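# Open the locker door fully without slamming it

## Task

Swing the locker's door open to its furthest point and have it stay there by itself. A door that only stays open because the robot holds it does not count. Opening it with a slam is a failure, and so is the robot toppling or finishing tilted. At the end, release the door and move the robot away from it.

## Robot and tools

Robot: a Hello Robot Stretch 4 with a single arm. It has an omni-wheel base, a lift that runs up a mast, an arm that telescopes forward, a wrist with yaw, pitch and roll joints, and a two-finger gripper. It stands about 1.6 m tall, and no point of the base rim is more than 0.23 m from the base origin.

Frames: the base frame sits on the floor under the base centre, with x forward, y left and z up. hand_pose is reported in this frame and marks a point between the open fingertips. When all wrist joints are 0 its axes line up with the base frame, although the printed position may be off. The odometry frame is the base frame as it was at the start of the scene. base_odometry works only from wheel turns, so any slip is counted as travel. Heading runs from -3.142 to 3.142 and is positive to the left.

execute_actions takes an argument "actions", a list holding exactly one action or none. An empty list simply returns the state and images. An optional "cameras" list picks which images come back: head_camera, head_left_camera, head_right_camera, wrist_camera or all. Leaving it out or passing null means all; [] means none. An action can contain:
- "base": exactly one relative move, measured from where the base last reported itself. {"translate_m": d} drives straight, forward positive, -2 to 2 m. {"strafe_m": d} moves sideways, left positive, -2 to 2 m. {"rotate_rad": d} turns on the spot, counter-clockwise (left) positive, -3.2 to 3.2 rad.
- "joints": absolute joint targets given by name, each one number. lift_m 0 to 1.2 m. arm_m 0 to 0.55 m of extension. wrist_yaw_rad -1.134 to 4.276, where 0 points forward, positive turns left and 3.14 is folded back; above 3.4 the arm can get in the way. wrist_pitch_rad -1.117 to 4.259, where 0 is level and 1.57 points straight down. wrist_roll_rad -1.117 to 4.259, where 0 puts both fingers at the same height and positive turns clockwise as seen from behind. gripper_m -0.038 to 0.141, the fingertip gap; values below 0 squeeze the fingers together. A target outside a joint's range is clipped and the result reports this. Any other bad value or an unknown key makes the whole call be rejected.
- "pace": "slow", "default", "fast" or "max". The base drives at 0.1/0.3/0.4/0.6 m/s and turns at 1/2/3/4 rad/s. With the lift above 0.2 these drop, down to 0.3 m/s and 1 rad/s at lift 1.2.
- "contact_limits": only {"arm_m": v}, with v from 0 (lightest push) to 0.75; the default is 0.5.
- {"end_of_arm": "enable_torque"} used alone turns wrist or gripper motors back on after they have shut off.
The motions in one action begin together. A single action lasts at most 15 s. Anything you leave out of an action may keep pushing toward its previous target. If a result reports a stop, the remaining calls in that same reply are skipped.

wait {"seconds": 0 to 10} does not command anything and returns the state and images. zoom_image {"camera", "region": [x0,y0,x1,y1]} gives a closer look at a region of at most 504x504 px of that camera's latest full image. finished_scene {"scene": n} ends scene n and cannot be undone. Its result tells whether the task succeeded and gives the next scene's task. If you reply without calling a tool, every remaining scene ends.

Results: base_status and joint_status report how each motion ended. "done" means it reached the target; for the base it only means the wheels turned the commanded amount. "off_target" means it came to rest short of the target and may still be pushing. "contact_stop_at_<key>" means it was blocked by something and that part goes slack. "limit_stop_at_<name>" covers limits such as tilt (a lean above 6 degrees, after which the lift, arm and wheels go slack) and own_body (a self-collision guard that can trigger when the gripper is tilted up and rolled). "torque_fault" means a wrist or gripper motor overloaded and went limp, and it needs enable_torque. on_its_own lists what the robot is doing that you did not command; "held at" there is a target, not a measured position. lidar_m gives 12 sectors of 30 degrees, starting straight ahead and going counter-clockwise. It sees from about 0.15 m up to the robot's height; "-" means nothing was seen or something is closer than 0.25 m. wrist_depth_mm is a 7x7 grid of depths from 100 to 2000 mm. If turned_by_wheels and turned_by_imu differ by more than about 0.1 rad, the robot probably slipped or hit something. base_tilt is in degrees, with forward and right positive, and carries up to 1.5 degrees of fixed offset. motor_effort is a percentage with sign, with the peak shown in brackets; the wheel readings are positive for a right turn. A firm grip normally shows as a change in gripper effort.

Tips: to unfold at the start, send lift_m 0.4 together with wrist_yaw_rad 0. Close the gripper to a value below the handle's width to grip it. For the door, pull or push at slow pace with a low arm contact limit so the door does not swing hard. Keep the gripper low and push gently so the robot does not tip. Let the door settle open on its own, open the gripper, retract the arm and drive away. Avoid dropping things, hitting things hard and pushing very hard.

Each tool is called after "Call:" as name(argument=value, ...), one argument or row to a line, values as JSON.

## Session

Call:
execute_actions(
  actions=[],
)

Scene clock: 0.00 s.
base_odometry: x=+0.000 y=+0.000 heading=+0.000 (m, m, rad; odometry frame)
turned_by_wheels: +0.000 (rad since the last result)
turned_by_imu: +0.000 (rad since the last result)
base_tilt: forward=+0.9 right=+0.9 (deg)
lidar_m: 1.12 1.38 1.25 1.29 1.56 2.80 2.82 2.73 2.15 2.47 1.24 1.11
base_status: not commanded
joint_positions: lift_m=+0.152 arm_m=+0.000 wrist_yaw_rad=+3.121 wrist_pitch_rad=+0.021 wrist_roll_rad=-0.017 gripper_m=+0.057
joint_status: not commanded
motor_effort: lift_m=+18 arm_m=+0 wrist_yaw_rad=+1 wrist_pitch_rad=-5 wrist_roll_rad=+2 gripper_m=-3 wheel_0=+0 wheel_1=-1 wheel_2=+0 (%)
hand_pose: x=-0.1155 y=+0.0932 z=+0.3243 quat_wxyz=(+0.010, -0.011, -0.008, +1.000) (m; base frame)
wrist_depth_mm: - 139 - - - - - / - 139 - - - - - / - 128 224 - - - - / 105 140 - - - - - / 138 - - - 1863 1661 1499 / 1255 1336 214 1138 217 976 917 / 854 842 831 - 759 676 676
pictures: head_camera, head_left_camera, head_right_camera, wrist_camera
camera_calibration (this result's frames):
wrist_camera: T_world_to_cam=[[0.0635192, 0.993316, -0.0963825, -0.0522276], [0.0459807, -0.0993878, -0.993986, 0.386051], [-0.996921, 0.0587054, -0.0519864, 0.131554], [0, 0, 0, 1]] pos_world=[0.116715, 0.0825243, 0.385534]
Images, in order (width x height): head_camera 420x560, head_left_camera 420x672, head_right_camera 420x672, wrist_camera 616x392.

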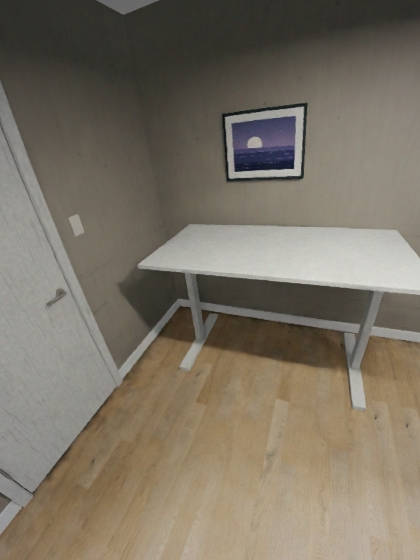

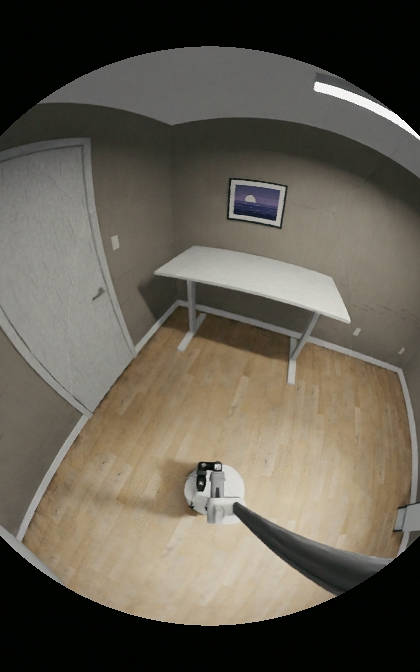

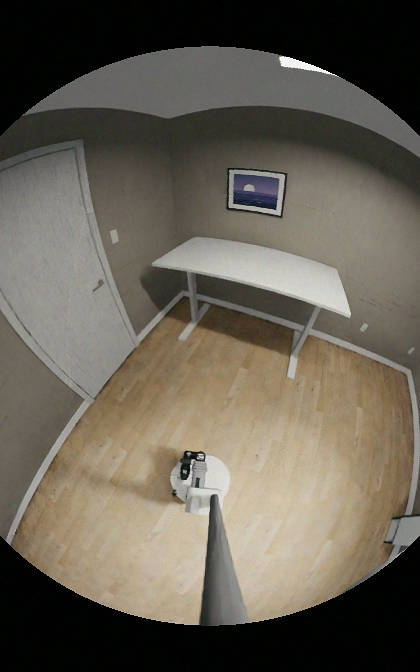

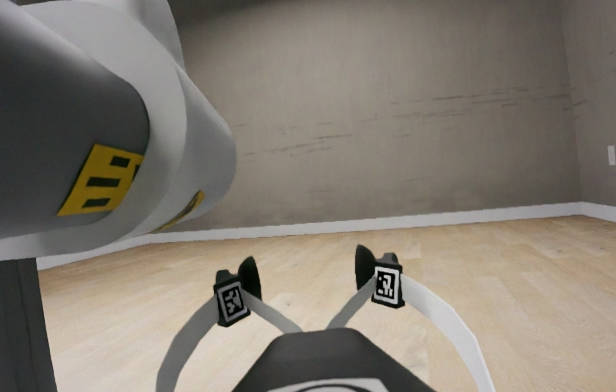

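Call:
zoom_image(
  camera="head_right_camera",
  region=[340, 480, 420, 580],
)

Region (340, 480, 420, 580) of head_right_camera's 420x672 image, scaled by 5.040, with more detail than that image has; it fills the left 403 columns of this view, and the rest is white.

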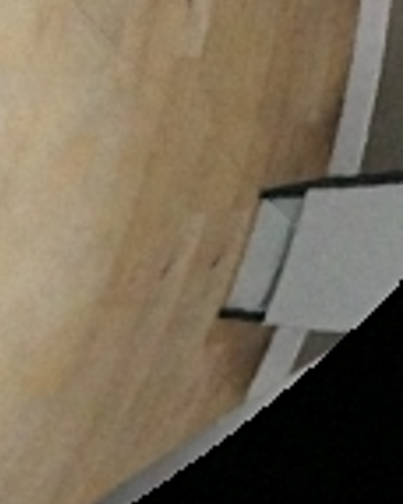

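Call:
execute_actions(
  actions=[
    {"base": {"rotate_rad": -2.02}, "joints": {"lift_m": 0.2}, "pace": "max"},
  ],
  cameras=["head_camera", "head_left_camera"],
)

Scene clock: 42.83 s.
base_odometry: x=+0.000 y=+0.000 heading=-2.020 (m, m, rad; odometry frame)
turned_by_wheels: -2.020 (rad since the last result)
turned_by_imu: -2.013 (rad since the last result)
base_tilt: forward=+0.9 right=+0.9 (deg)
lidar_m: 2.13 2.49 1.19 1.12 1.14 1.35 1.26 1.29 1.64 2.82 2.86 2.61
base_status: done
joint_positions: lift_m=+0.200 arm_m=+0.000 wrist_yaw_rad=+3.121 wrist_pitch_rad=+0.021 wrist_roll_rad=-0.017 gripper_m=+0.057
joint_status: all done
motor_effort: lift_m=+20(24) arm_m=+0(1) wrist_yaw_rad=+1(1) wrist_pitch_rad=-5(6) wrist_roll_rad=+0(2) gripper_m=-3(3) wheel_0=+0(8) wheel_1=-1(11) wheel_2=-1(8) (%)
hand_pose: x=-0.1155 y=+0.0933 z=+0.3719 quat_wxyz=(+0.010, -0.011, -0.008, +1.000) (m; base frame)
wrist_depth_mm: - 139 1430 1430 1537 1618 1661 / - 139 1397 1464 1499 1618 1661 / - 129 224 1464 1464 1618 1661 / 105 139 1366 1430 1499 1618 1661 / 139 1366 1366 1430 1537 1576 1661 / 1308 1308 216 1281 216 1098 1042 / 976 960 931 - 866 768 759
pictures: head_camera, head_left_camera
Images, in order (width x height): head_camera 420x560, head_left_camera 420x672.

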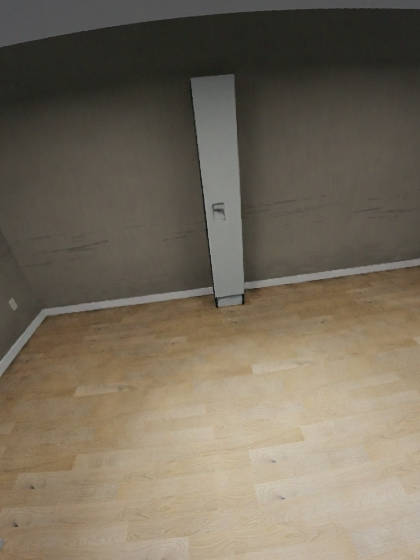

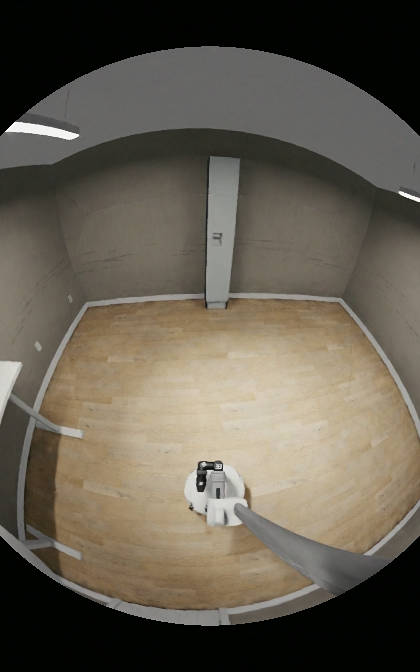

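Call:
zoom_image(
  camera="head_camera",
  region=[180, 170, 270, 250],
)

Call:
zoom_image(
  camera="head_camera",
  region=[190, 260, 270, 320],
)

Region (180, 170, 270, 250) of head_camera's 420x560 image, scaled by 5.600, with more detail than that image has.

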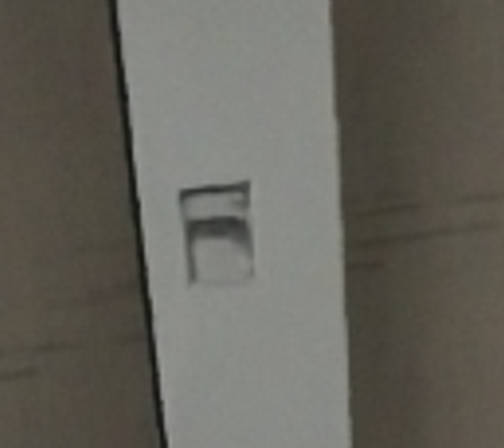

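Region (190, 260, 270, 320) of head_camera's 420x560 image, scaled by 6.300, with more detail than that image has; it fills the top 378 rows of this view, and the rest is white.

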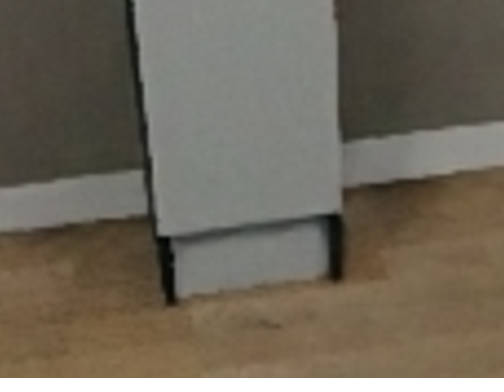

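Call:
execute_actions(
  actions=[
    {"base": {"translate_m": 1.35}, "joints": {"lift_m": 0.865, "wrist_yaw_rad": 0.21, "wrist_roll_rad": 1.571, "wrist_pitch_rad": 0.0, "gripper_m": 0.045, "arm_m": 0.215}, "pace": "max"},
  ],
  cameras=["head_camera", "wrist_camera"],
)

Scene clock: 159.77 s.
base_odometry: x=-0.586 y=-1.216 heading=-2.020 (m, m, rad; odometry frame)
turned_by_wheels: +0.000 (rad since the last result)
turned_by_imu: -0.004 (rad since the last result)
base_tilt: forward=+0.9 right=+0.8 (deg)
lidar_m: 0.76 1.11 1.41 2.05 1.53 1.64 2.65 2.69 2.89 2.68 1.77 1.17
base_status: done
joint_positions: lift_m=+0.865 arm_m=+0.214 wrist_yaw_rad=+0.210 wrist_pitch_rad=+0.002 wrist_roll_rad=+1.571 gripper_m=+0.045
joint_status: all done
motor_effort: lift_m=+20(26) arm_m=+6(8) wrist_yaw_rad=+1(6) wrist_pitch_rad=-5(8) wrist_roll_rad=+1(7) gripper_m=-3(2) wheel_0=-2(8) wheel_1=-2(11) wheel_2=+0(14) (%)
hand_pose: x=+0.6853 y=-0.0253 z=+1.0425 quat_wxyz=(+0.703, +0.703, +0.075, +0.073) (m; base frame)
wrist_depth_mm: 621 621 634 634 640 647 647 / 627 627 332 334 338 336 342 / 330 334 336 336 342 342 345 / 338 342 342 343 347 347 351 / 343 347 345 379 353 357 359 / 347 351 200 357 357 362 364 / 355 359 362 - 366 715 715
pictures: head_camera, wrist_camera
camera_calibration (this result's frames):
wrist_camera: T_world_to_cam=[[-0.0661662, 0.102071, -0.992574, 1.08442], [-0.233225, 0.965617, 0.114846, 0.113689], [0.970169, 0.239092, -0.0400859, -0.381651], [0, 0, 0, 1]] pos_world=[0.468533, -0.129218, 1.04801]
Images, in order (width x height): head_camera 420x560, wrist_camera 616x392.

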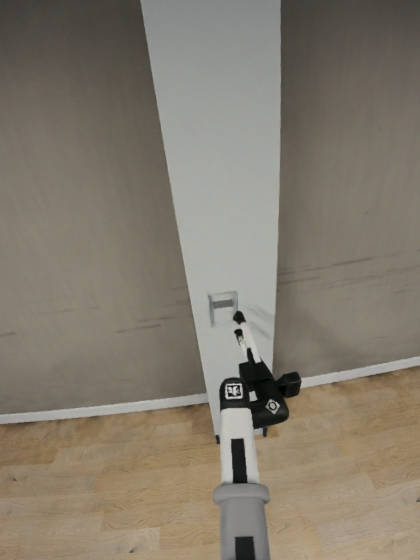

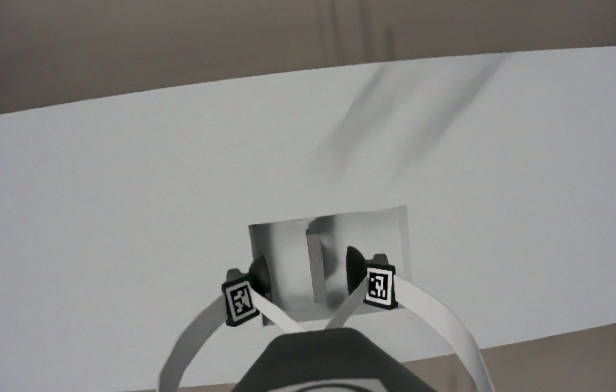

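Call:
zoom_image(
  camera="wrist_camera",
  region=[210, 190, 430, 340],
)

Region (210, 190, 430, 340) of wrist_camera's 616x392 image, scaled by 2.291; it fills the top 344 rows of this view, and the rest is white.

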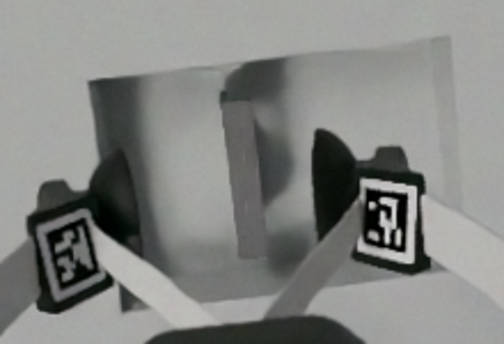

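Call:
execute_actions(
  actions=[
    {"base": {"strafe_m": 0.035}, "joints": {"arm_m": 0.33, "lift_m": 0.852}, "contact_limits": {"arm_m": 0.15}},
  ],
  cameras=["wrist_camera"],
)

Scene clock: 192.80 s.
base_odometry: x=-0.555 y=-1.231 heading=-2.020 (m, m, rad; odometry frame)
turned_by_wheels: +0.000 (rad since the last result)
turned_by_imu: -0.001 (rad since the last result)
base_tilt: forward=+0.8 right=+0.8 (deg)
lidar_m: 0.74 1.11 1.42 2.02 1.50 1.61 2.61 2.70 2.92 2.72 1.75 1.18
base_status: done
joint_positions: lift_m=+0.852 arm_m=+0.329 wrist_yaw_rad=+0.210 wrist_pitch_rad=+0.002 wrist_roll_rad=+1.571 gripper_m=+0.045
joint_status: all done
motor_effort: lift_m=+13(17) arm_m=+6(7) wrist_yaw_rad=+1(1) wrist_pitch_rad=-5(6) wrist_roll_rad=+0(0) gripper_m=-4(4) wheel_0=+1(8) wheel_1=+0(7) wheel_2=+1(0) (%)
contact_limits: arm_m 0.15
hand_pose: x=+0.8002 y=-0.0253 z=+1.0300 quat_wxyz=(+0.703, +0.703, +0.075, +0.073) (m; base frame)
wrist_depth_mm: 211 211 213 214 216 217 218 / 213 214 216 217 219 221 220 / 217 217 220 222 221 224 226 / 220 223 224 225 227 229 229 / 224 226 242 262 262 233 234 / 229 229 200 236 256 236 238 / 232 234 236 - 240 241 243
pictures: wrist_camera
camera_calibration (this result's frames):
wrist_camera: T_world_to_cam=[[-0.0662153, 0.102083, -0.99257, 1.07966], [-0.233184, 0.965624, 0.114867, 0.141875], [0.970176, 0.239057, -0.0401351, -0.493572], [0, 0, 0, 1]] pos_world=[0.583424, -0.129221, 1.03553]
Images, in order (width x height): wrist_camera 616x392.

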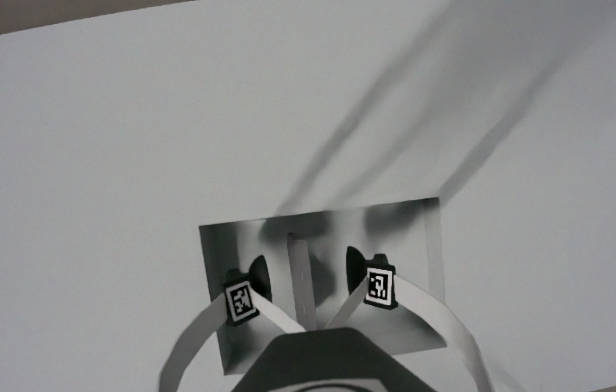

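Call:
execute_actions(
  actions=[
    {"joints": {"arm_m": 0.341, "lift_m": 0.856, "gripper_m": -0.02}},
  ],
  cameras=["wrist_camera"],
)

Scene clock: 207.67 s.
base_odometry: x=-0.555 y=-1.231 heading=-2.020 (m, m, rad; odometry frame)
turned_by_wheels: +0.000 (rad since the last result)
turned_by_imu: -0.001 (rad since the last result)
base_tilt: forward=+0.8 right=+0.9 (deg)
lidar_m: 0.77 1.11 1.42 2.03 1.48 1.60 2.65 2.70 2.90 2.72 1.76 1.19
base_status: not commanded
joint_positions: lift_m=+0.856 arm_m=+0.341 wrist_yaw_rad=+0.213 wrist_pitch_rad=+0.001 wrist_roll_rad=+1.571 gripper_m=-0.019
joint_status: all done
motor_effort: lift_m=+21(22) arm_m=+0(6) wrist_yaw_rad=-8(7) wrist_pitch_rad=-4(6) wrist_roll_rad=-1(0) gripper_m=-24(21) wheel_0=-1(1) wheel_1=+0(0) wheel_2=+6(6) (%)
hand_pose: x=+0.8123 y=-0.0245 z=+1.0335 quat_wxyz=(+0.703, +0.703, +0.076, +0.075) (m; base frame)
wrist_depth_mm: 197 198 200 201 202 204 - / 200 201 202 204 205 206 207 / 203 205 206 208 208 210 211 / 208 208 209 211 212 213 214 / 211 212 244 246 248 218 219 / 214 216 187 210 189 220 223 / 218 219 223 - 236 226 227
pictures: wrist_camera
camera_calibration (this result's frames):
wrist_camera: T_world_to_cam=[[-0.0658206, 0.102044, -0.9926, 1.0836], [-0.235949, 0.964955, 0.114848, 0.145735], [0.969534, 0.241762, -0.0394368, -0.505512], [0, 0, 0, 1]] pos_world=[0.59582, -0.128989, 1.0389]
Images, in order (width x height): wrist_camera 616x392.

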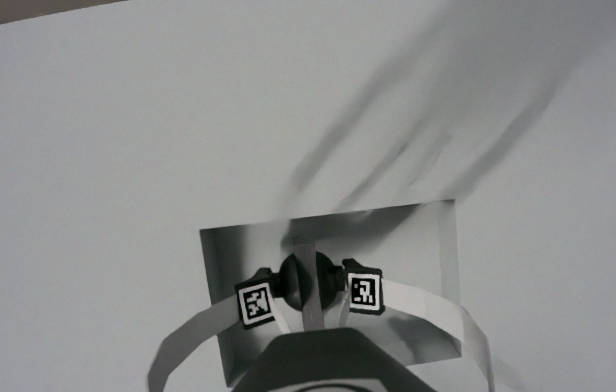

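Call:
execute_actions(
  actions=[
    {"joints": {"arm_m": 0.343, "lift_m": 0.889}},
  ],
  cameras=["wrist_camera"],
)

Scene clock: 213.93 s.
base_odometry: x=-0.555 y=-1.231 heading=-2.020 (m, m, rad; odometry frame)
turned_by_wheels: +0.000 (rad since the last result)
turned_by_imu: -0.002 (rad since the last result)
base_tilt: forward=+0.8 right=+0.9 (deg)
lidar_m: 0.77 1.11 1.42 2.02 1.50 1.61 2.64 2.69 2.92 2.70 1.75 1.18
base_status: not commanded
joint_positions: lift_m=+0.888 arm_m=+0.343 wrist_yaw_rad=+0.211 wrist_pitch_rad=+0.013 wrist_roll_rad=+1.571 gripper_m=-0.019
joint_status: all done
on_its_own: wrist_pitch_rad is at rest, and its effort (-38) is outside its rest range (-23 to +23)
motor_effort: lift_m=+26(26) arm_m=+2(3) wrist_yaw_rad=-3(7) wrist_pitch_rad=-38(48) wrist_roll_rad=+0(1) gripper_m=-19(23) wheel_0=+0(1) wheel_1=+0(0) wheel_2=+2(6) (%)
hand_pose: x=+0.8138 y=-0.0250 z=+1.0627 quat_wxyz=(+0.704, +0.703, +0.079, +0.070) (m; base frame)
wrist_depth_mm: 194 196 198 200 204 206 - / 196 199 202 204 206 208 211 / 199 202 204 206 208 211 213 / 202 204 208 210 212 214 216 / 205 208 211 243 247 229 220 / 208 210 211 214 189 222 224 / 211 213 216 - 236 227 227
pictures: wrist_camera
camera_calibration (this result's frames):
wrist_camera: T_world_to_cam=[[-0.0772524, 0.0996638, -0.992018, 1.12136], [-0.233036, 0.965625, 0.11516, 0.140537], [0.969395, 0.240072, -0.0513716, -0.492983], [0, 0, 0, 1]] pos_world=[0.597273, -0.129113, 1.0709]
Images, in order (width x height): wrist_camera 616x392.

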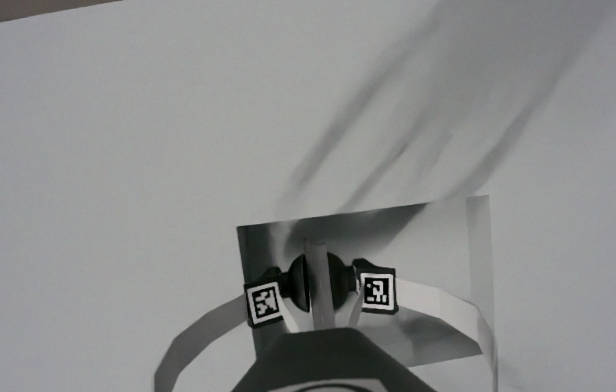

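Call:
execute_actions(
  actions=[
    {"base": {"strafe_m": -0.02}, "joints": {"arm_m": 0.26}, "contact_limits": {"arm_m": 0.3}},
  ],
  cameras=["head_camera", "wrist_camera"],
)

Scene clock: 265.90 s.
base_odometry: x=-0.573 y=-1.223 heading=-2.022 (m, m, rad; odometry frame)
turned_by_wheels: -0.001 (rad since the last result)
turned_by_imu: -0.003 (rad since the last result)
base_tilt: forward=+1.0 right=+0.9 (deg)
lidar_m: 0.62 1.11 1.41 2.03 1.49 1.62 2.63 2.70 2.91 2.67 1.75 1.19
base_status: done
joint_positions: lift_m=+0.888 arm_m=+0.261 wrist_yaw_rad=+0.199 wrist_pitch_rad=+0.013 wrist_roll_rad=+1.570 gripper_m=-0.019
joint_status: all done
on_its_own: wrist_yaw_rad is at rest, and its effort (+31) is outside its rest range (-13 to +13); wrist_pitch_rad is at rest, and its effort (-38) is outside its rest range (-23 to +23)
motor_effort: lift_m=+25(26) arm_m=-8(8) wrist_yaw_rad=+31(40) wrist_pitch_rad=-38(40) wrist_roll_rad=+0(0) gripper_m=-20(21) wheel_0=-9(11) wheel_1=-4(7) wheel_2=-3(10) (%)
contact_limits: arm_m 0.3
hand_pose: x=+0.7323 y=-0.0285 z=+1.0627 quat_wxyz=(+0.704, +0.703, +0.075, +0.066) (m; base frame)
wrist_depth_mm: 580 580 591 591 603 609 452 / 580 279 277 276 273 272 272 / 258 255 255 253 252 251 251 / 238 238 236 238 241 236 230 / 222 221 224 250 251 230 215 / 206 206 201 204 189 205 203 / 195 192 193 - 223 195 -
pictures: head_camera, wrist_camera
camera_calibration (this result's frames):
wrist_camera: T_world_to_cam=[[-0.0761193, 0.100356, -0.992036, 1.11459], [-0.221657, 0.968324, 0.114966, 0.116901], [0.972149, 0.228643, -0.0514634, -0.415342], [0, 0, 0, 1]] pos_world=[0.514528, -0.130089, 1.0709]
Images, in order (width x height): head_camera 420x560, wrist_camera 616x392.

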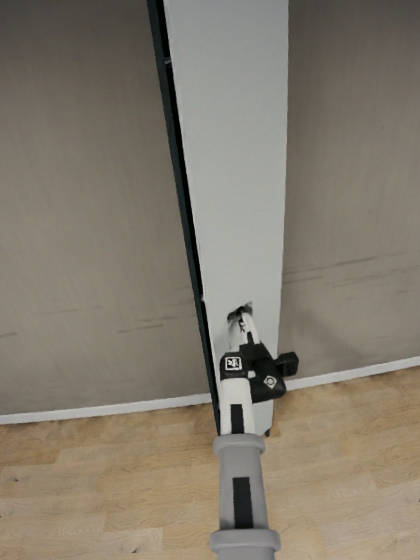

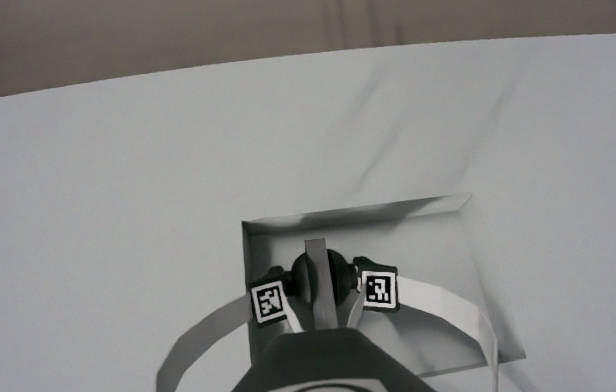

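Call:
execute_actions(
  actions=[
    {"base": {"strafe_m": -0.007}, "joints": {"gripper_m": 0.032, "lift_m": 0.854}},
  ],
  cameras=["wrist_camera"],
)

Scene clock: 315.37 s.
base_odometry: x=-0.579 y=-1.220 heading=-2.022 (m, m, rad; odometry frame)
turned_by_wheels: +0.000 (rad since the last result)
turned_by_imu: -0.001 (rad since the last result)
base_tilt: forward=+0.9 right=+0.7 (deg)
lidar_m: 0.65 1.11 1.42 2.06 1.53 1.62 2.65 2.68 2.89 2.70 1.74 1.19
base_status: done
joint_positions: lift_m=+0.854 arm_m=+0.261 wrist_yaw_rad=+0.210 wrist_pitch_rad=+0.002 wrist_roll_rad=+1.571 gripper_m=+0.032
joint_status: all done
motor_effort: lift_m=+13(21) arm_m=-5(8) wrist_yaw_rad=+0(31) wrist_pitch_rad=-6(37) wrist_roll_rad=+1(4) gripper_m=-3(19) wheel_0=+0(7) wheel_1=+1(10) wheel_2=-1(2) (%)
hand_pose: x=+0.7322 y=-0.0253 z=+1.0319 quat_wxyz=(+0.703, +0.703, +0.075, +0.073) (m; base frame)
wrist_depth_mm: 574 585 585 580 591 436 436 / 580 277 274 273 272 271 268 / 263 260 258 257 255 254 253 / 248 247 245 245 246 241 239 / 235 234 244 263 262 229 226 / 223 222 200 226 202 216 216 / 212 212 222 - 237 206 -
pictures: wrist_camera
camera_calibration (this result's frames):
wrist_camera: T_world_to_cam=[[-0.0665687, 0.10195, -0.99256, 1.07728], [-0.233189, 0.965628, 0.114823, 0.125843], [0.97015, 0.239098, -0.040507, -0.427145], [0, 0, 0, 1]] pos_world=[0.515454, -0.129217, 1.03752]
Images, in order (width x height): wrist_camera 616x392.

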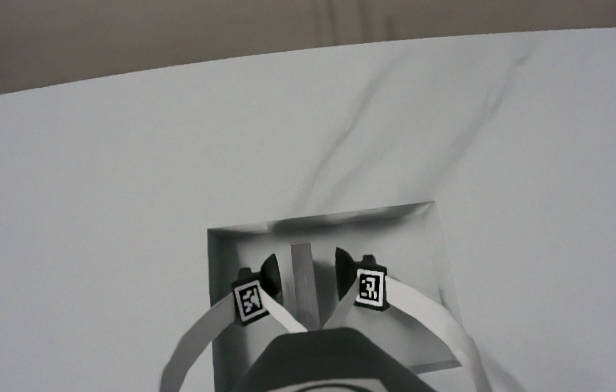

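Call:
execute_actions(
  actions=[],
)

Scene clock: 333.13 s.
base_odometry: x=-0.579 y=-1.220 heading=-2.022 (m, m, rad; odometry frame)
turned_by_wheels: +0.000 (rad since the last result)
turned_by_imu: -0.001 (rad since the last result)
base_tilt: forward=+0.7 right=+0.9 (deg)
lidar_m: 0.65 1.10 1.41 2.05 1.51 1.63 2.66 2.70 2.89 2.69 1.76 1.18
base_status: done
joint_positions: lift_m=+0.854 arm_m=+0.261 wrist_yaw_rad=+0.210 wrist_pitch_rad=+0.002 wrist_roll_rad=+1.571 gripper_m=+0.032
joint_status: all done
motor_effort: lift_m=+13(21) arm_m=-5(8) wrist_yaw_rad=+0(31) wrist_pitch_rad=-6(37) wrist_roll_rad=+0(4) gripper_m=-5(19) wheel_0=+0(7) wheel_1=+1(10) wheel_2=+0(2) (%)
hand_pose: x=+0.7322 y=-0.0253 z=+1.0319 quat_wxyz=(+0.703, +0.703, +0.075, +0.073) (m; base frame)
wrist_depth_mm: 574 574 585 585 591 439 439 / 574 278 276 272 271 270 270 / 264 260 260 258 256 254 253 / 248 248 245 244 246 240 238 / 235 234 245 262 260 229 227 / 222 222 200 226 201 217 214 / 213 212 220 - 237 206 -
pictures: head_camera, head_left_camera, head_right_camera, wrist_camera
camera_calibration (this result's frames):
wrist_camera: T_world_to_cam=[[-0.0665687, 0.10195, -0.99256, 1.07728], [-0.233189, 0.965628, 0.114823, 0.125842], [0.97015, 0.239098, -0.0405069, -0.427145], [0, 0, 0, 1]] pos_world=[0.515454, -0.129217, 1.03752]
Images, in order (width x height): head_camera 420x560, head_left_camera 420x672, head_right_camera 420x672, wrist_camera 616x392.

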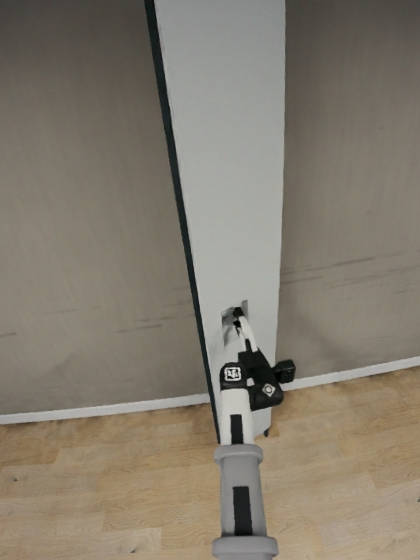

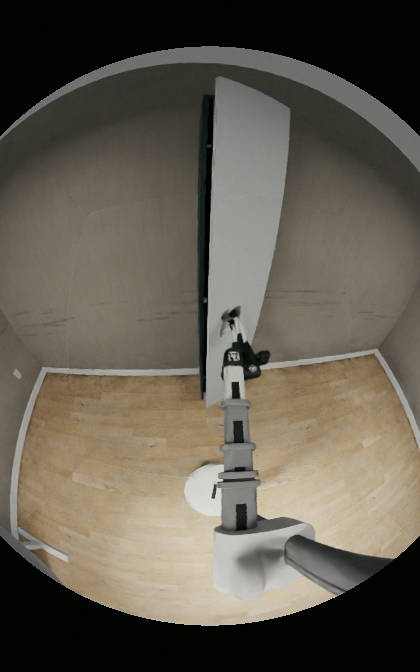

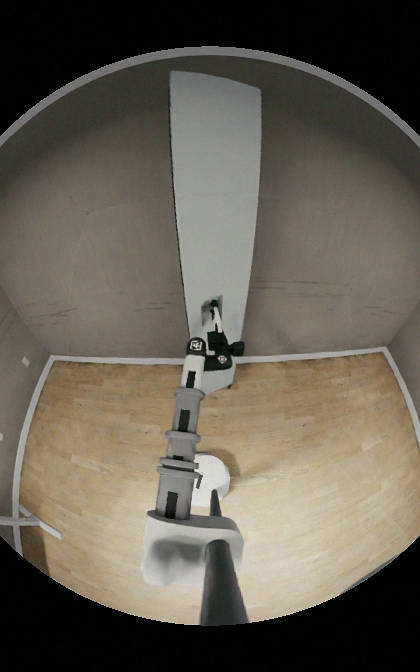

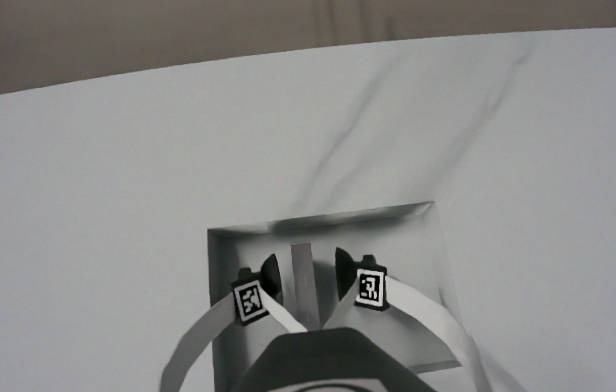

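Call:
zoom_image(
  camera="head_camera",
  region=[150, 250, 330, 450],
)

Call:
zoom_image(
  camera="head_left_camera",
  region=[150, 250, 310, 430],
)

Region (150, 250, 330, 450) of head_camera's 420x560 image, scaled by 2.520, with more detail than that image has; it fills the left 454 columns of this view, and the rest is white.

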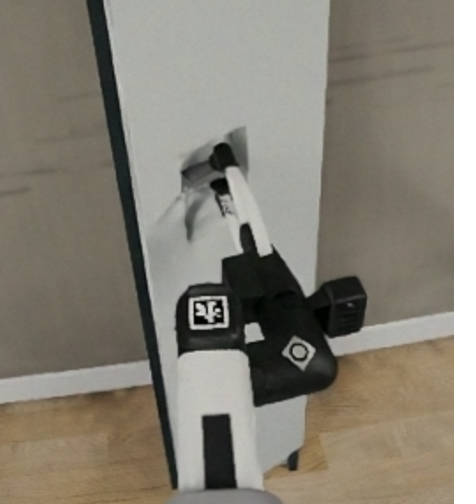

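Region (150, 250, 310, 430) of head_left_camera's 420x672 image, scaled by 2.800, with more detail than that image has.

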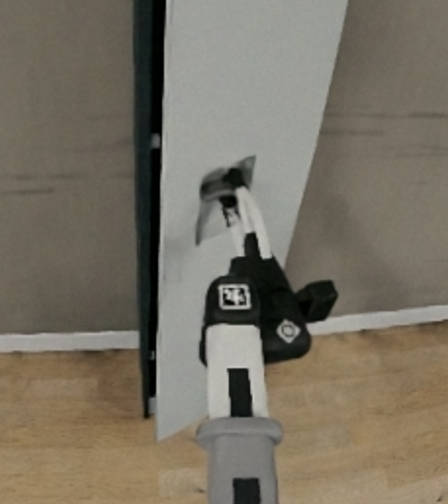

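Call:
execute_actions(
  actions=[
    {"joints": {"arm_m": 0.22}, "pace": "fast"},
  ],
  cameras=["head_camera", "wrist_camera"],
)

Scene clock: 453.93 s.
base_odometry: x=-0.579 y=-1.220 heading=-2.022 (m, m, rad; odometry frame)
turned_by_wheels: +0.000 (rad since the last result)
turned_by_imu: -0.001 (rad since the last result)
base_tilt: forward=+1.0 right=+0.8 (deg)
lidar_m: 0.64 1.11 1.41 2.04 1.51 1.65 2.65 2.70 2.90 2.69 1.75 1.17
base_status: not commanded
joint_positions: lift_m=+0.854 arm_m=+0.221 wrist_yaw_rad=+0.210 wrist_pitch_rad=+0.002 wrist_roll_rad=+1.571 gripper_m=+0.032
joint_status: all done
motor_effort: lift_m=+13(13) arm_m=-6(7) wrist_yaw_rad=+1(1) wrist_pitch_rad=-6(6) wrist_roll_rad=+2(0) gripper_m=-4(4) wheel_0=+0(0) wheel_1=+1(1) wheel_2=+0(1) (%)
hand_pose: x=+0.6924 y=-0.0254 z=+1.0319 quat_wxyz=(+0.703, +0.703, +0.075, +0.073) (m; base frame)
wrist_depth_mm: 609 615 627 621 634 634 480 / 627 319 317 314 310 310 310 / 303 300 298 296 293 293 291 / 285 283 282 286 285 277 274 / 270 270 270 293 291 260 260 / 255 254 201 278 200 250 248 / 245 244 242 - 240 236 236
pictures: head_camera, wrist_camera
camera_calibration (this result's frames):
wrist_camera: T_world_to_cam=[[-0.0664027, 0.102011, -0.992565, 1.07457], [-0.233035, 0.965664, 0.114836, 0.116477], [0.970199, 0.238928, -0.0403506, -0.388668], [0, 0, 0, 1]] pos_world=[0.475583, -0.129232, 1.03752]
Images, in order (width x height): head_camera 420x560, wrist_camera 616x392.

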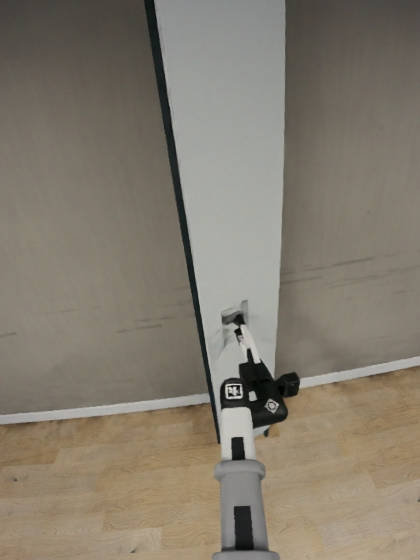

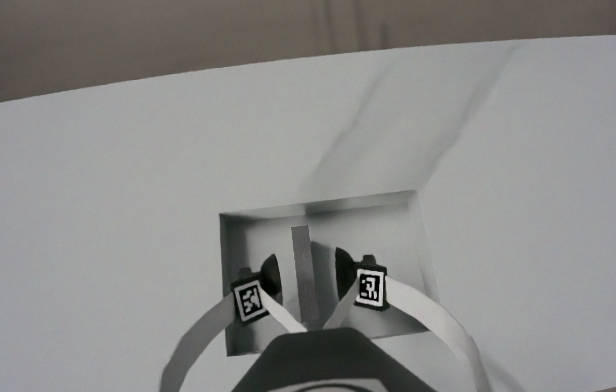

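Call:
zoom_image(
  camera="wrist_camera",
  region=[416, 292, 616, 392],
)

Region (416, 292, 616, 392) of wrist_camera's 616x392 image, scaled by 2.520.

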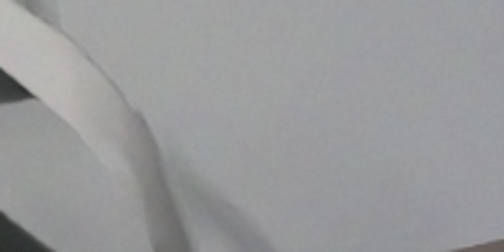

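Call:
execute_actions(
  actions=[
    {"base": {"strafe_m": 0.34}, "joints": {"wrist_yaw_rad": -0.5, "lift_m": 0.68, "gripper_m": 0.0}, "pace": "fast"},
  ],
)

Scene clock: 510.37 s.
base_odometry: x=-0.273 y=-1.368 heading=-2.022 (m, m, rad; odometry frame)
turned_by_wheels: +0.000 (rad since the last result)
turned_by_imu: -0.002 (rad since the last result)
base_tilt: forward=+0.9 right=+0.9 (deg)
lidar_m: 0.83 1.07 1.36 1.71 1.36 1.28 2.67 2.73 3.27 3.03 1.70 0.70
base_status: done
joint_positions: lift_m=+0.680 arm_m=+0.221 wrist_yaw_rad=-0.500 wrist_pitch_rad=+0.002 wrist_roll_rad=+1.571 gripper_m=+0.000
joint_status: all done
motor_effort: lift_m=+14(14) arm_m=-6(6) wrist_yaw_rad=+0(5) wrist_pitch_rad=-5(5) wrist_roll_rad=+0(0) gripper_m=-5(11) wheel_0=+0(9) wheel_1=-2(11) wheel_2=+1(1) (%)
hand_pose: x=+0.6032 y=-0.2150 z=+0.8579 quat_wxyz=(+0.685, +0.685, -0.174, -0.176) (m; base frame)
wrist_depth_mm: 1430 1366 1308 1308 1255 1229 1098 / 1205 1160 1160 1118 1098 1078 1042 / 1042 1042 549 512 480 462 442 / 433 452 436 377 359 345 332 / 327 329 327 315 732 732 741 / 732 723 699 193 187 445 508 / 427 459 455 - 647 640 640
pictures: head_camera, head_left_camera, head_right_camera, wrist_camera
camera_calibration (this result's frames):
wrist_camera: T_world_to_cam=[[0.0162526, 0.120574, -0.992571, 0.869432], [0.452518, 0.884331, 0.114835, -0.132229], [0.891607, -0.451023, -0.0401892, -0.364974], [0, 0, 0, 1]] pos_world=[0.371118, -0.152508, 0.86349]
Images, in order (width x height): head_camera 420x560, head_left_camera 420x672, head_right_camera 420x672, wrist_camera 616x392.

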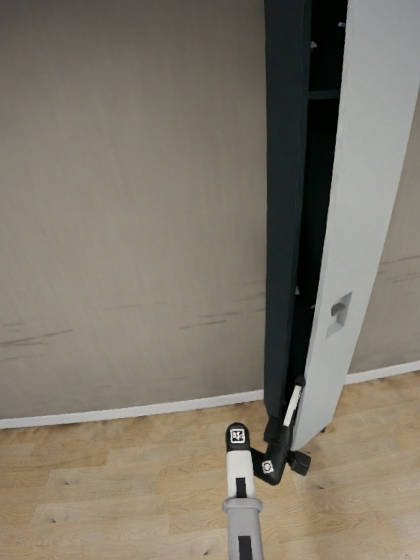

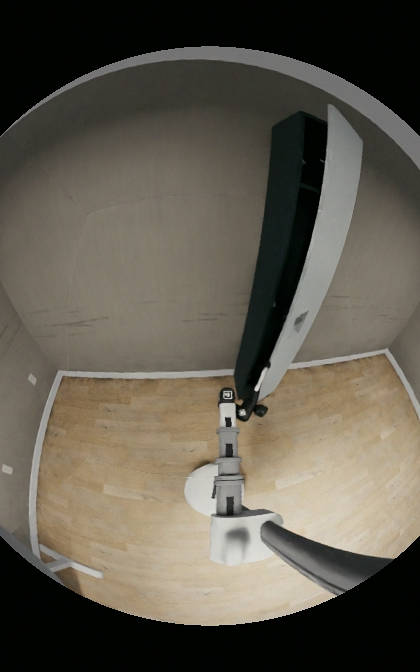

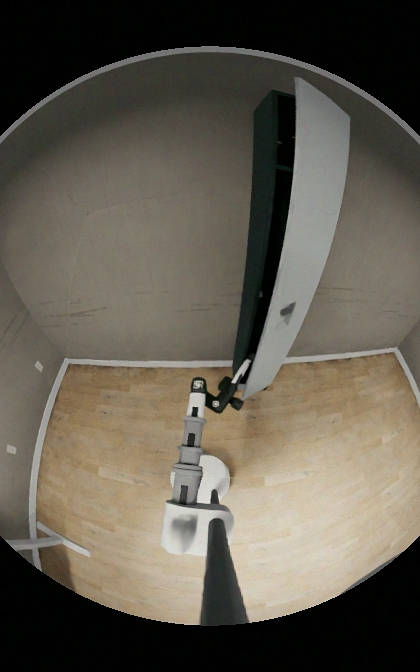

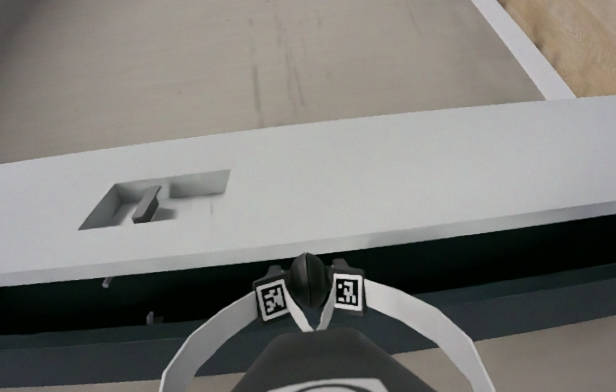

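Call:
execute_actions(
  actions=[
    {"joints": {"arm_m": 0.336}, "pace": "fast", "contact_limits": {"arm_m": 0.2}},
  ],
  cameras=["head_camera", "wrist_camera"],
)

Scene clock: 553.33 s.
base_odometry: x=-0.273 y=-1.368 heading=-2.022 (m, m, rad; odometry frame)
turned_by_wheels: +0.000 (rad since the last result)
turned_by_imu: -0.002 (rad since the last result)
base_tilt: forward=+0.9 right=+0.8 (deg)
lidar_m: 0.81 1.07 1.36 1.71 1.38 1.25 2.66 2.74 3.26 3.03 1.71 0.70
base_status: not commanded
joint_positions: lift_m=+0.680 arm_m=+0.335 wrist_yaw_rad=-0.500 wrist_pitch_rad=+0.002 wrist_roll_rad=+1.571 gripper_m=+0.000
joint_status: all done
motor_effort: lift_m=+14(14) arm_m=+6(9) wrist_yaw_rad=-1(0) wrist_pitch_rad=-5(4) wrist_roll_rad=+1(0) gripper_m=-6(5) wheel_0=+0(0) wheel_1=-2(2) wheel_2=+1(1) (%)
contact_limits: arm_m 0.2
hand_pose: x=+0.7171 y=-0.2150 z=+0.8579 quat_wxyz=(+0.685, +0.685, -0.174, -0.176) (m; base frame)
wrist_depth_mm: 1205 1160 1098 1098 1060 1042 991 / 1025 991 439 389 357 336 324 / 345 353 264 247 235 223 220 / 214 215 216 683 676 683 691 / 668 661 654 640 627 627 332 / 603 327 317 193 188 379 449 / 382 407 404 - 539 535 539
pictures: head_camera, wrist_camera
camera_calibration (this result's frames):
wrist_camera: T_world_to_cam=[[0.0163491, 0.120671, -0.992558, 0.867532], [0.452408, 0.884369, 0.11497, -0.183836], [0.891661, -0.450921, -0.0401338, -0.46661], [0, 0, 0, 1]] pos_world=[0.485043, -0.152511, 0.863485]
Images, in order (width x height): head_camera 420x560, wrist_camera 616x392.

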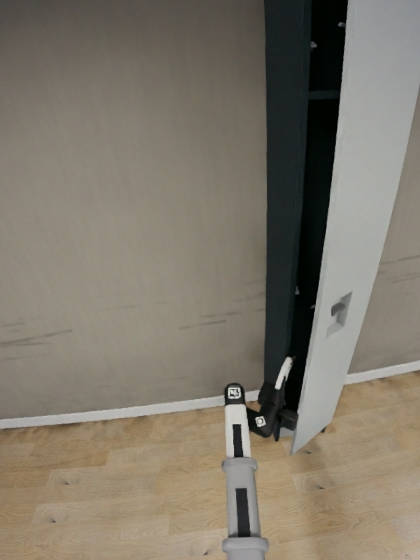

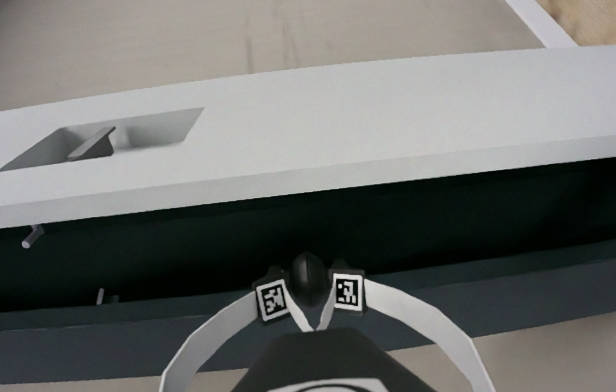

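Call:
execute_actions(
  actions=[
    {"base": {"strafe_m": -0.28}, "joints": {"arm_m": 0.24, "wrist_yaw_rad": -0.6}, "pace": "slow"},
  ],
)

Scene clock: 602.57 s.
base_odometry: x=-0.525 y=-1.246 heading=-2.021 (m, m, rad; odometry frame)
turned_by_wheels: +0.000 (rad since the last result)
turned_by_imu: +0.001 (rad since the last result)
base_tilt: forward=+0.9 right=+0.8 (deg)
lidar_m: 0.78 1.10 1.42 1.98 1.45 1.58 2.64 2.71 2.96 2.75 1.75 0.58
base_status: done
joint_positions: lift_m=+0.680 arm_m=+0.239 wrist_yaw_rad=-0.600 wrist_pitch_rad=+0.002 wrist_roll_rad=+1.571 gripper_m=+0.000
joint_status: all done
motor_effort: lift_m=+14(14) arm_m=+3(6) wrist_yaw_rad=-1(60) wrist_pitch_rad=-5(6) wrist_roll_rad=+1(2) gripper_m=-5(5) wheel_0=+2(15) wheel_1=+0(6) wheel_2=+1(6) (%)
hand_pose: x=+0.5991 y=-0.2350 z=+0.8579 quat_wxyz=(+0.675, +0.676, -0.208, -0.210) (m; base frame)
wrist_depth_mm: 1756 1756 1708 1576 1537 1430 1118 / 1499 1430 1366 1366 1308 1281 1098 / 1205 1182 1160 1138 203 204 206 / 200 200 207 214 219 221 224 / 220 222 235 224 270 287 304 / 256 265 271 193 187 373 413 / 373 387 384 - 436 488 585
pictures: head_camera, head_left_camera, head_right_camera, wrist_camera
camera_calibration (this result's frames):
wrist_camera: T_world_to_cam=[[0.0283498, 0.118417, -0.992559, 0.864167], [0.538442, 0.834782, 0.114973, -0.17592], [0.842185, -0.537695, -0.0400951, -0.361164], [0, 0, 0, 1]] pos_world=[0.37439, -0.149674, 0.863482]
Images, in order (width x height): head_camera 420x560, head_left_camera 420x672, head_right_camera 420x672, wrist_camera 616x392.

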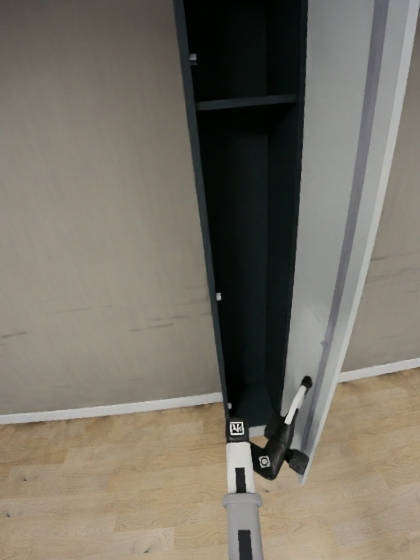

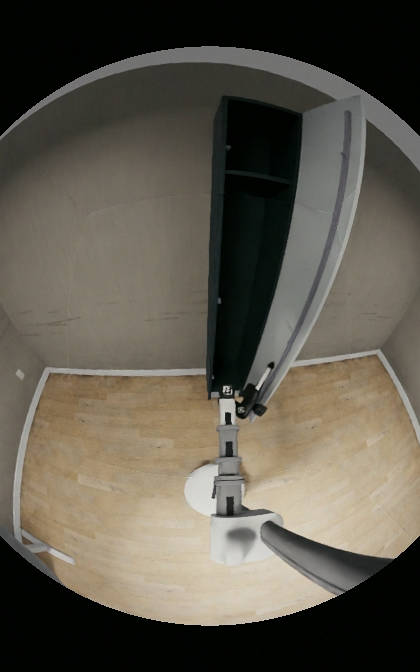

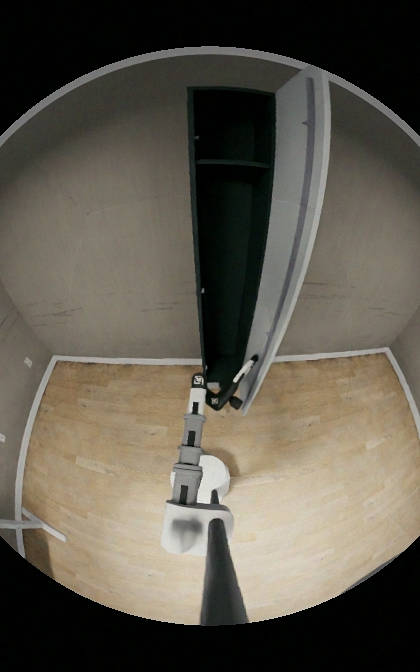

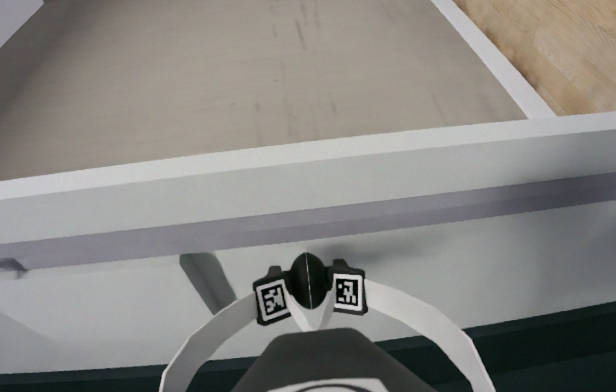

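Call:
execute_actions(
  actions=[],
  cameras=["head_camera", "wrist_camera"],
)

Scene clock: 606.03 s.
base_odometry: x=-0.525 y=-1.246 heading=-2.021 (m, m, rad; odometry frame)
turned_by_wheels: +0.000 (rad since the last result)
turned_by_imu: -0.001 (rad since the last result)
base_tilt: forward=+0.9 right=+0.6 (deg)
lidar_m: 0.79 1.11 1.42 1.98 1.47 1.56 2.65 2.71 2.97 2.75 1.75 0.59
base_status: done
joint_positions: lift_m=+0.680 arm_m=+0.239 wrist_yaw_rad=-0.600 wrist_pitch_rad=+0.002 wrist_roll_rad=+1.571 gripper_m=+0.000
joint_status: all done
motor_effort: lift_m=+14(14) arm_m=+3(6) wrist_yaw_rad=+0(60) wrist_pitch_rad=-6(6) wrist_roll_rad=+0(2) gripper_m=-5(5) wheel_0=+2(15) wheel_1=+0(6) wheel_2=+1(6) (%)
hand_pose: x=+0.5991 y=-0.2350 z=+0.8579 quat_wxyz=(+0.675, +0.676, -0.208, -0.210) (m; base frame)
wrist_depth_mm: 1808 1756 1661 1576 1576 1430 1098 / 1499 1430 1366 1366 1308 1255 1098 / 1229 1205 1160 1138 202 204 206 / 200 200 208 215 218 222 224 / 220 221 233 225 271 287 306 / 256 265 270 193 187 370 415 / 373 384 382 - 433 492 585
pictures: head_camera, wrist_camera
camera_calibration (this result's frames):
wrist_camera: T_world_to_cam=[[0.02835, 0.118418, -0.992559, 0.864167], [0.538442, 0.834782, 0.114973, -0.17592], [0.842185, -0.537695, -0.040095, -0.361164], [0, 0, 0, 1]] pos_world=[0.37439, -0.149674, 0.863482]
Images, in order (width x height): head_camera 420x560, wrist_camera 616x392.

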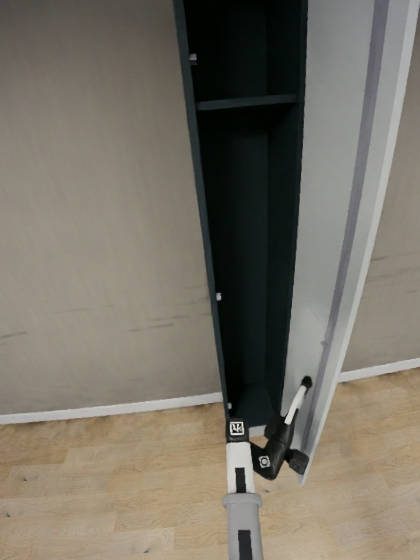

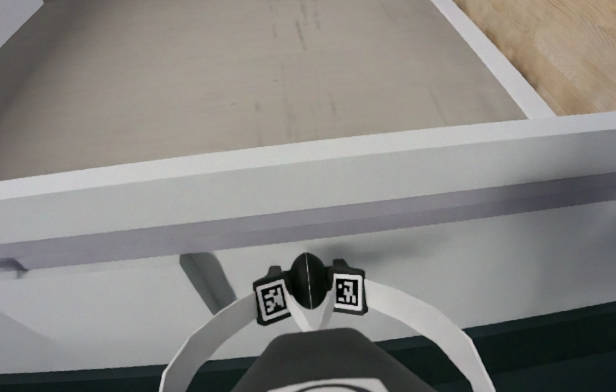

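Call:
zoom_image(
  camera="head_camera",
  region=[220, 300, 400, 500],
)

Call:
zoom_image(
  camera="head_camera",
  region=[170, 0, 420, 300],
)

Region (220, 300, 400, 500) of head_camera's 420x560 image, scaled by 2.520, with more detail than that image has; it fills the left 454 columns of this view, and the rest is white.

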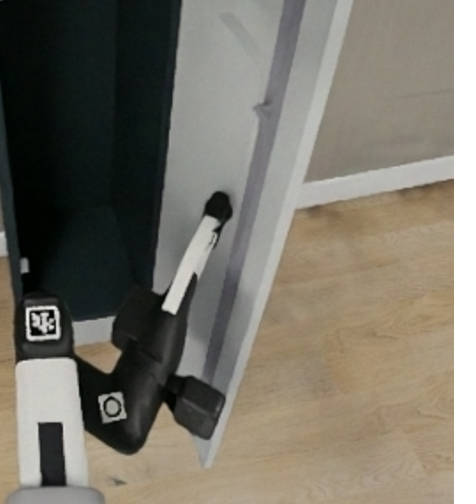

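Region (170, 0, 420, 300) of head_camera's 420x560 image, scaled by 1.680, with more detail than that image has.

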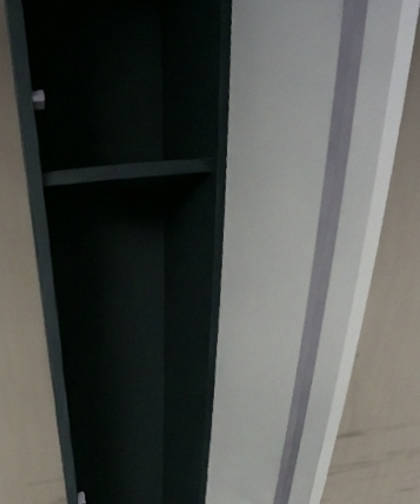

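Call:
execute_actions(
  actions=[
    {"base": {"strafe_m": -0.14}, "joints": {"arm_m": 0.30}, "pace": "slow", "contact_limits": {"arm_m": 0.1}},
  ],
  cameras=["head_camera", "wrist_camera"],
)

Scene clock: 700.23 s.
base_odometry: x=-0.651 y=-1.185 heading=-2.021 (m, m, rad; odometry frame)
turned_by_wheels: +0.000 (rad since the last result)
turned_by_imu: -0.002 (rad since the last result)
base_tilt: forward=+1.0 right=+0.8 (deg)
lidar_m: 0.71 1.11 1.44 2.13 1.56 1.78 2.63 2.69 2.80 2.61 1.75 0.65
base_status: done
joint_positions: lift_m=+0.680 arm_m=+0.299 wrist_yaw_rad=-0.600 wrist_pitch_rad=+0.002 wrist_roll_rad=+1.571 gripper_m=+0.000
joint_status: all done
motor_effort: lift_m=+14(14) arm_m=+6(8) wrist_yaw_rad=+0(6) wrist_pitch_rad=-6(5) wrist_roll_rad=-1(0) gripper_m=-6(5) wheel_0=+1(9) wheel_1=-1(6) wheel_2=+1(2) (%)
contact_limits: arm_m 0.1
hand_pose: x=+0.6586 y=-0.2350 z=+0.8579 quat_wxyz=(+0.675, +0.676, -0.208, -0.210) (m; base frame)
wrist_depth_mm: 1708 1661 1576 1537 1464 1336 1118 / 1430 1336 1308 1229 1229 1205 1060 / 1160 1118 1078 226 228 228 229 / 224 227 226 229 229 230 235 / 220 219 235 235 241 244 248 / 222 224 228 193 188 253 256 / 229 231 251 - 258 263 267
pictures: head_camera, wrist_camera
camera_calibration (this result's frames):
wrist_camera: T_world_to_cam=[[0.0283508, 0.118417, -0.992559, 0.86248], [0.538442, 0.834782, 0.114973, -0.20796], [0.842186, -0.537695, -0.0400938, -0.41128], [0, 0, 0, 1]] pos_world=[0.433897, -0.149674, 0.863482]
Images, in order (width x height): head_camera 420x560, wrist_camera 616x392.

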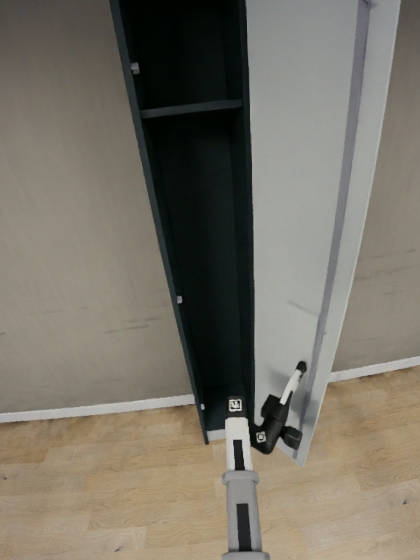

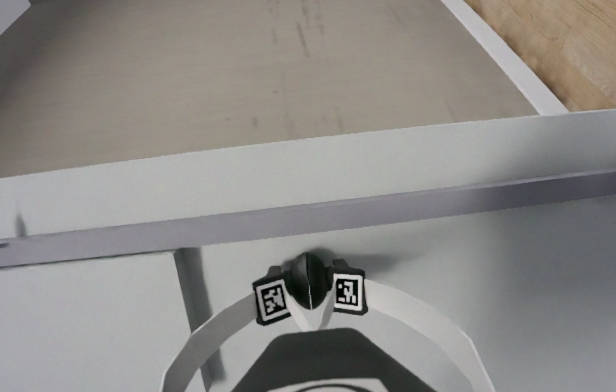

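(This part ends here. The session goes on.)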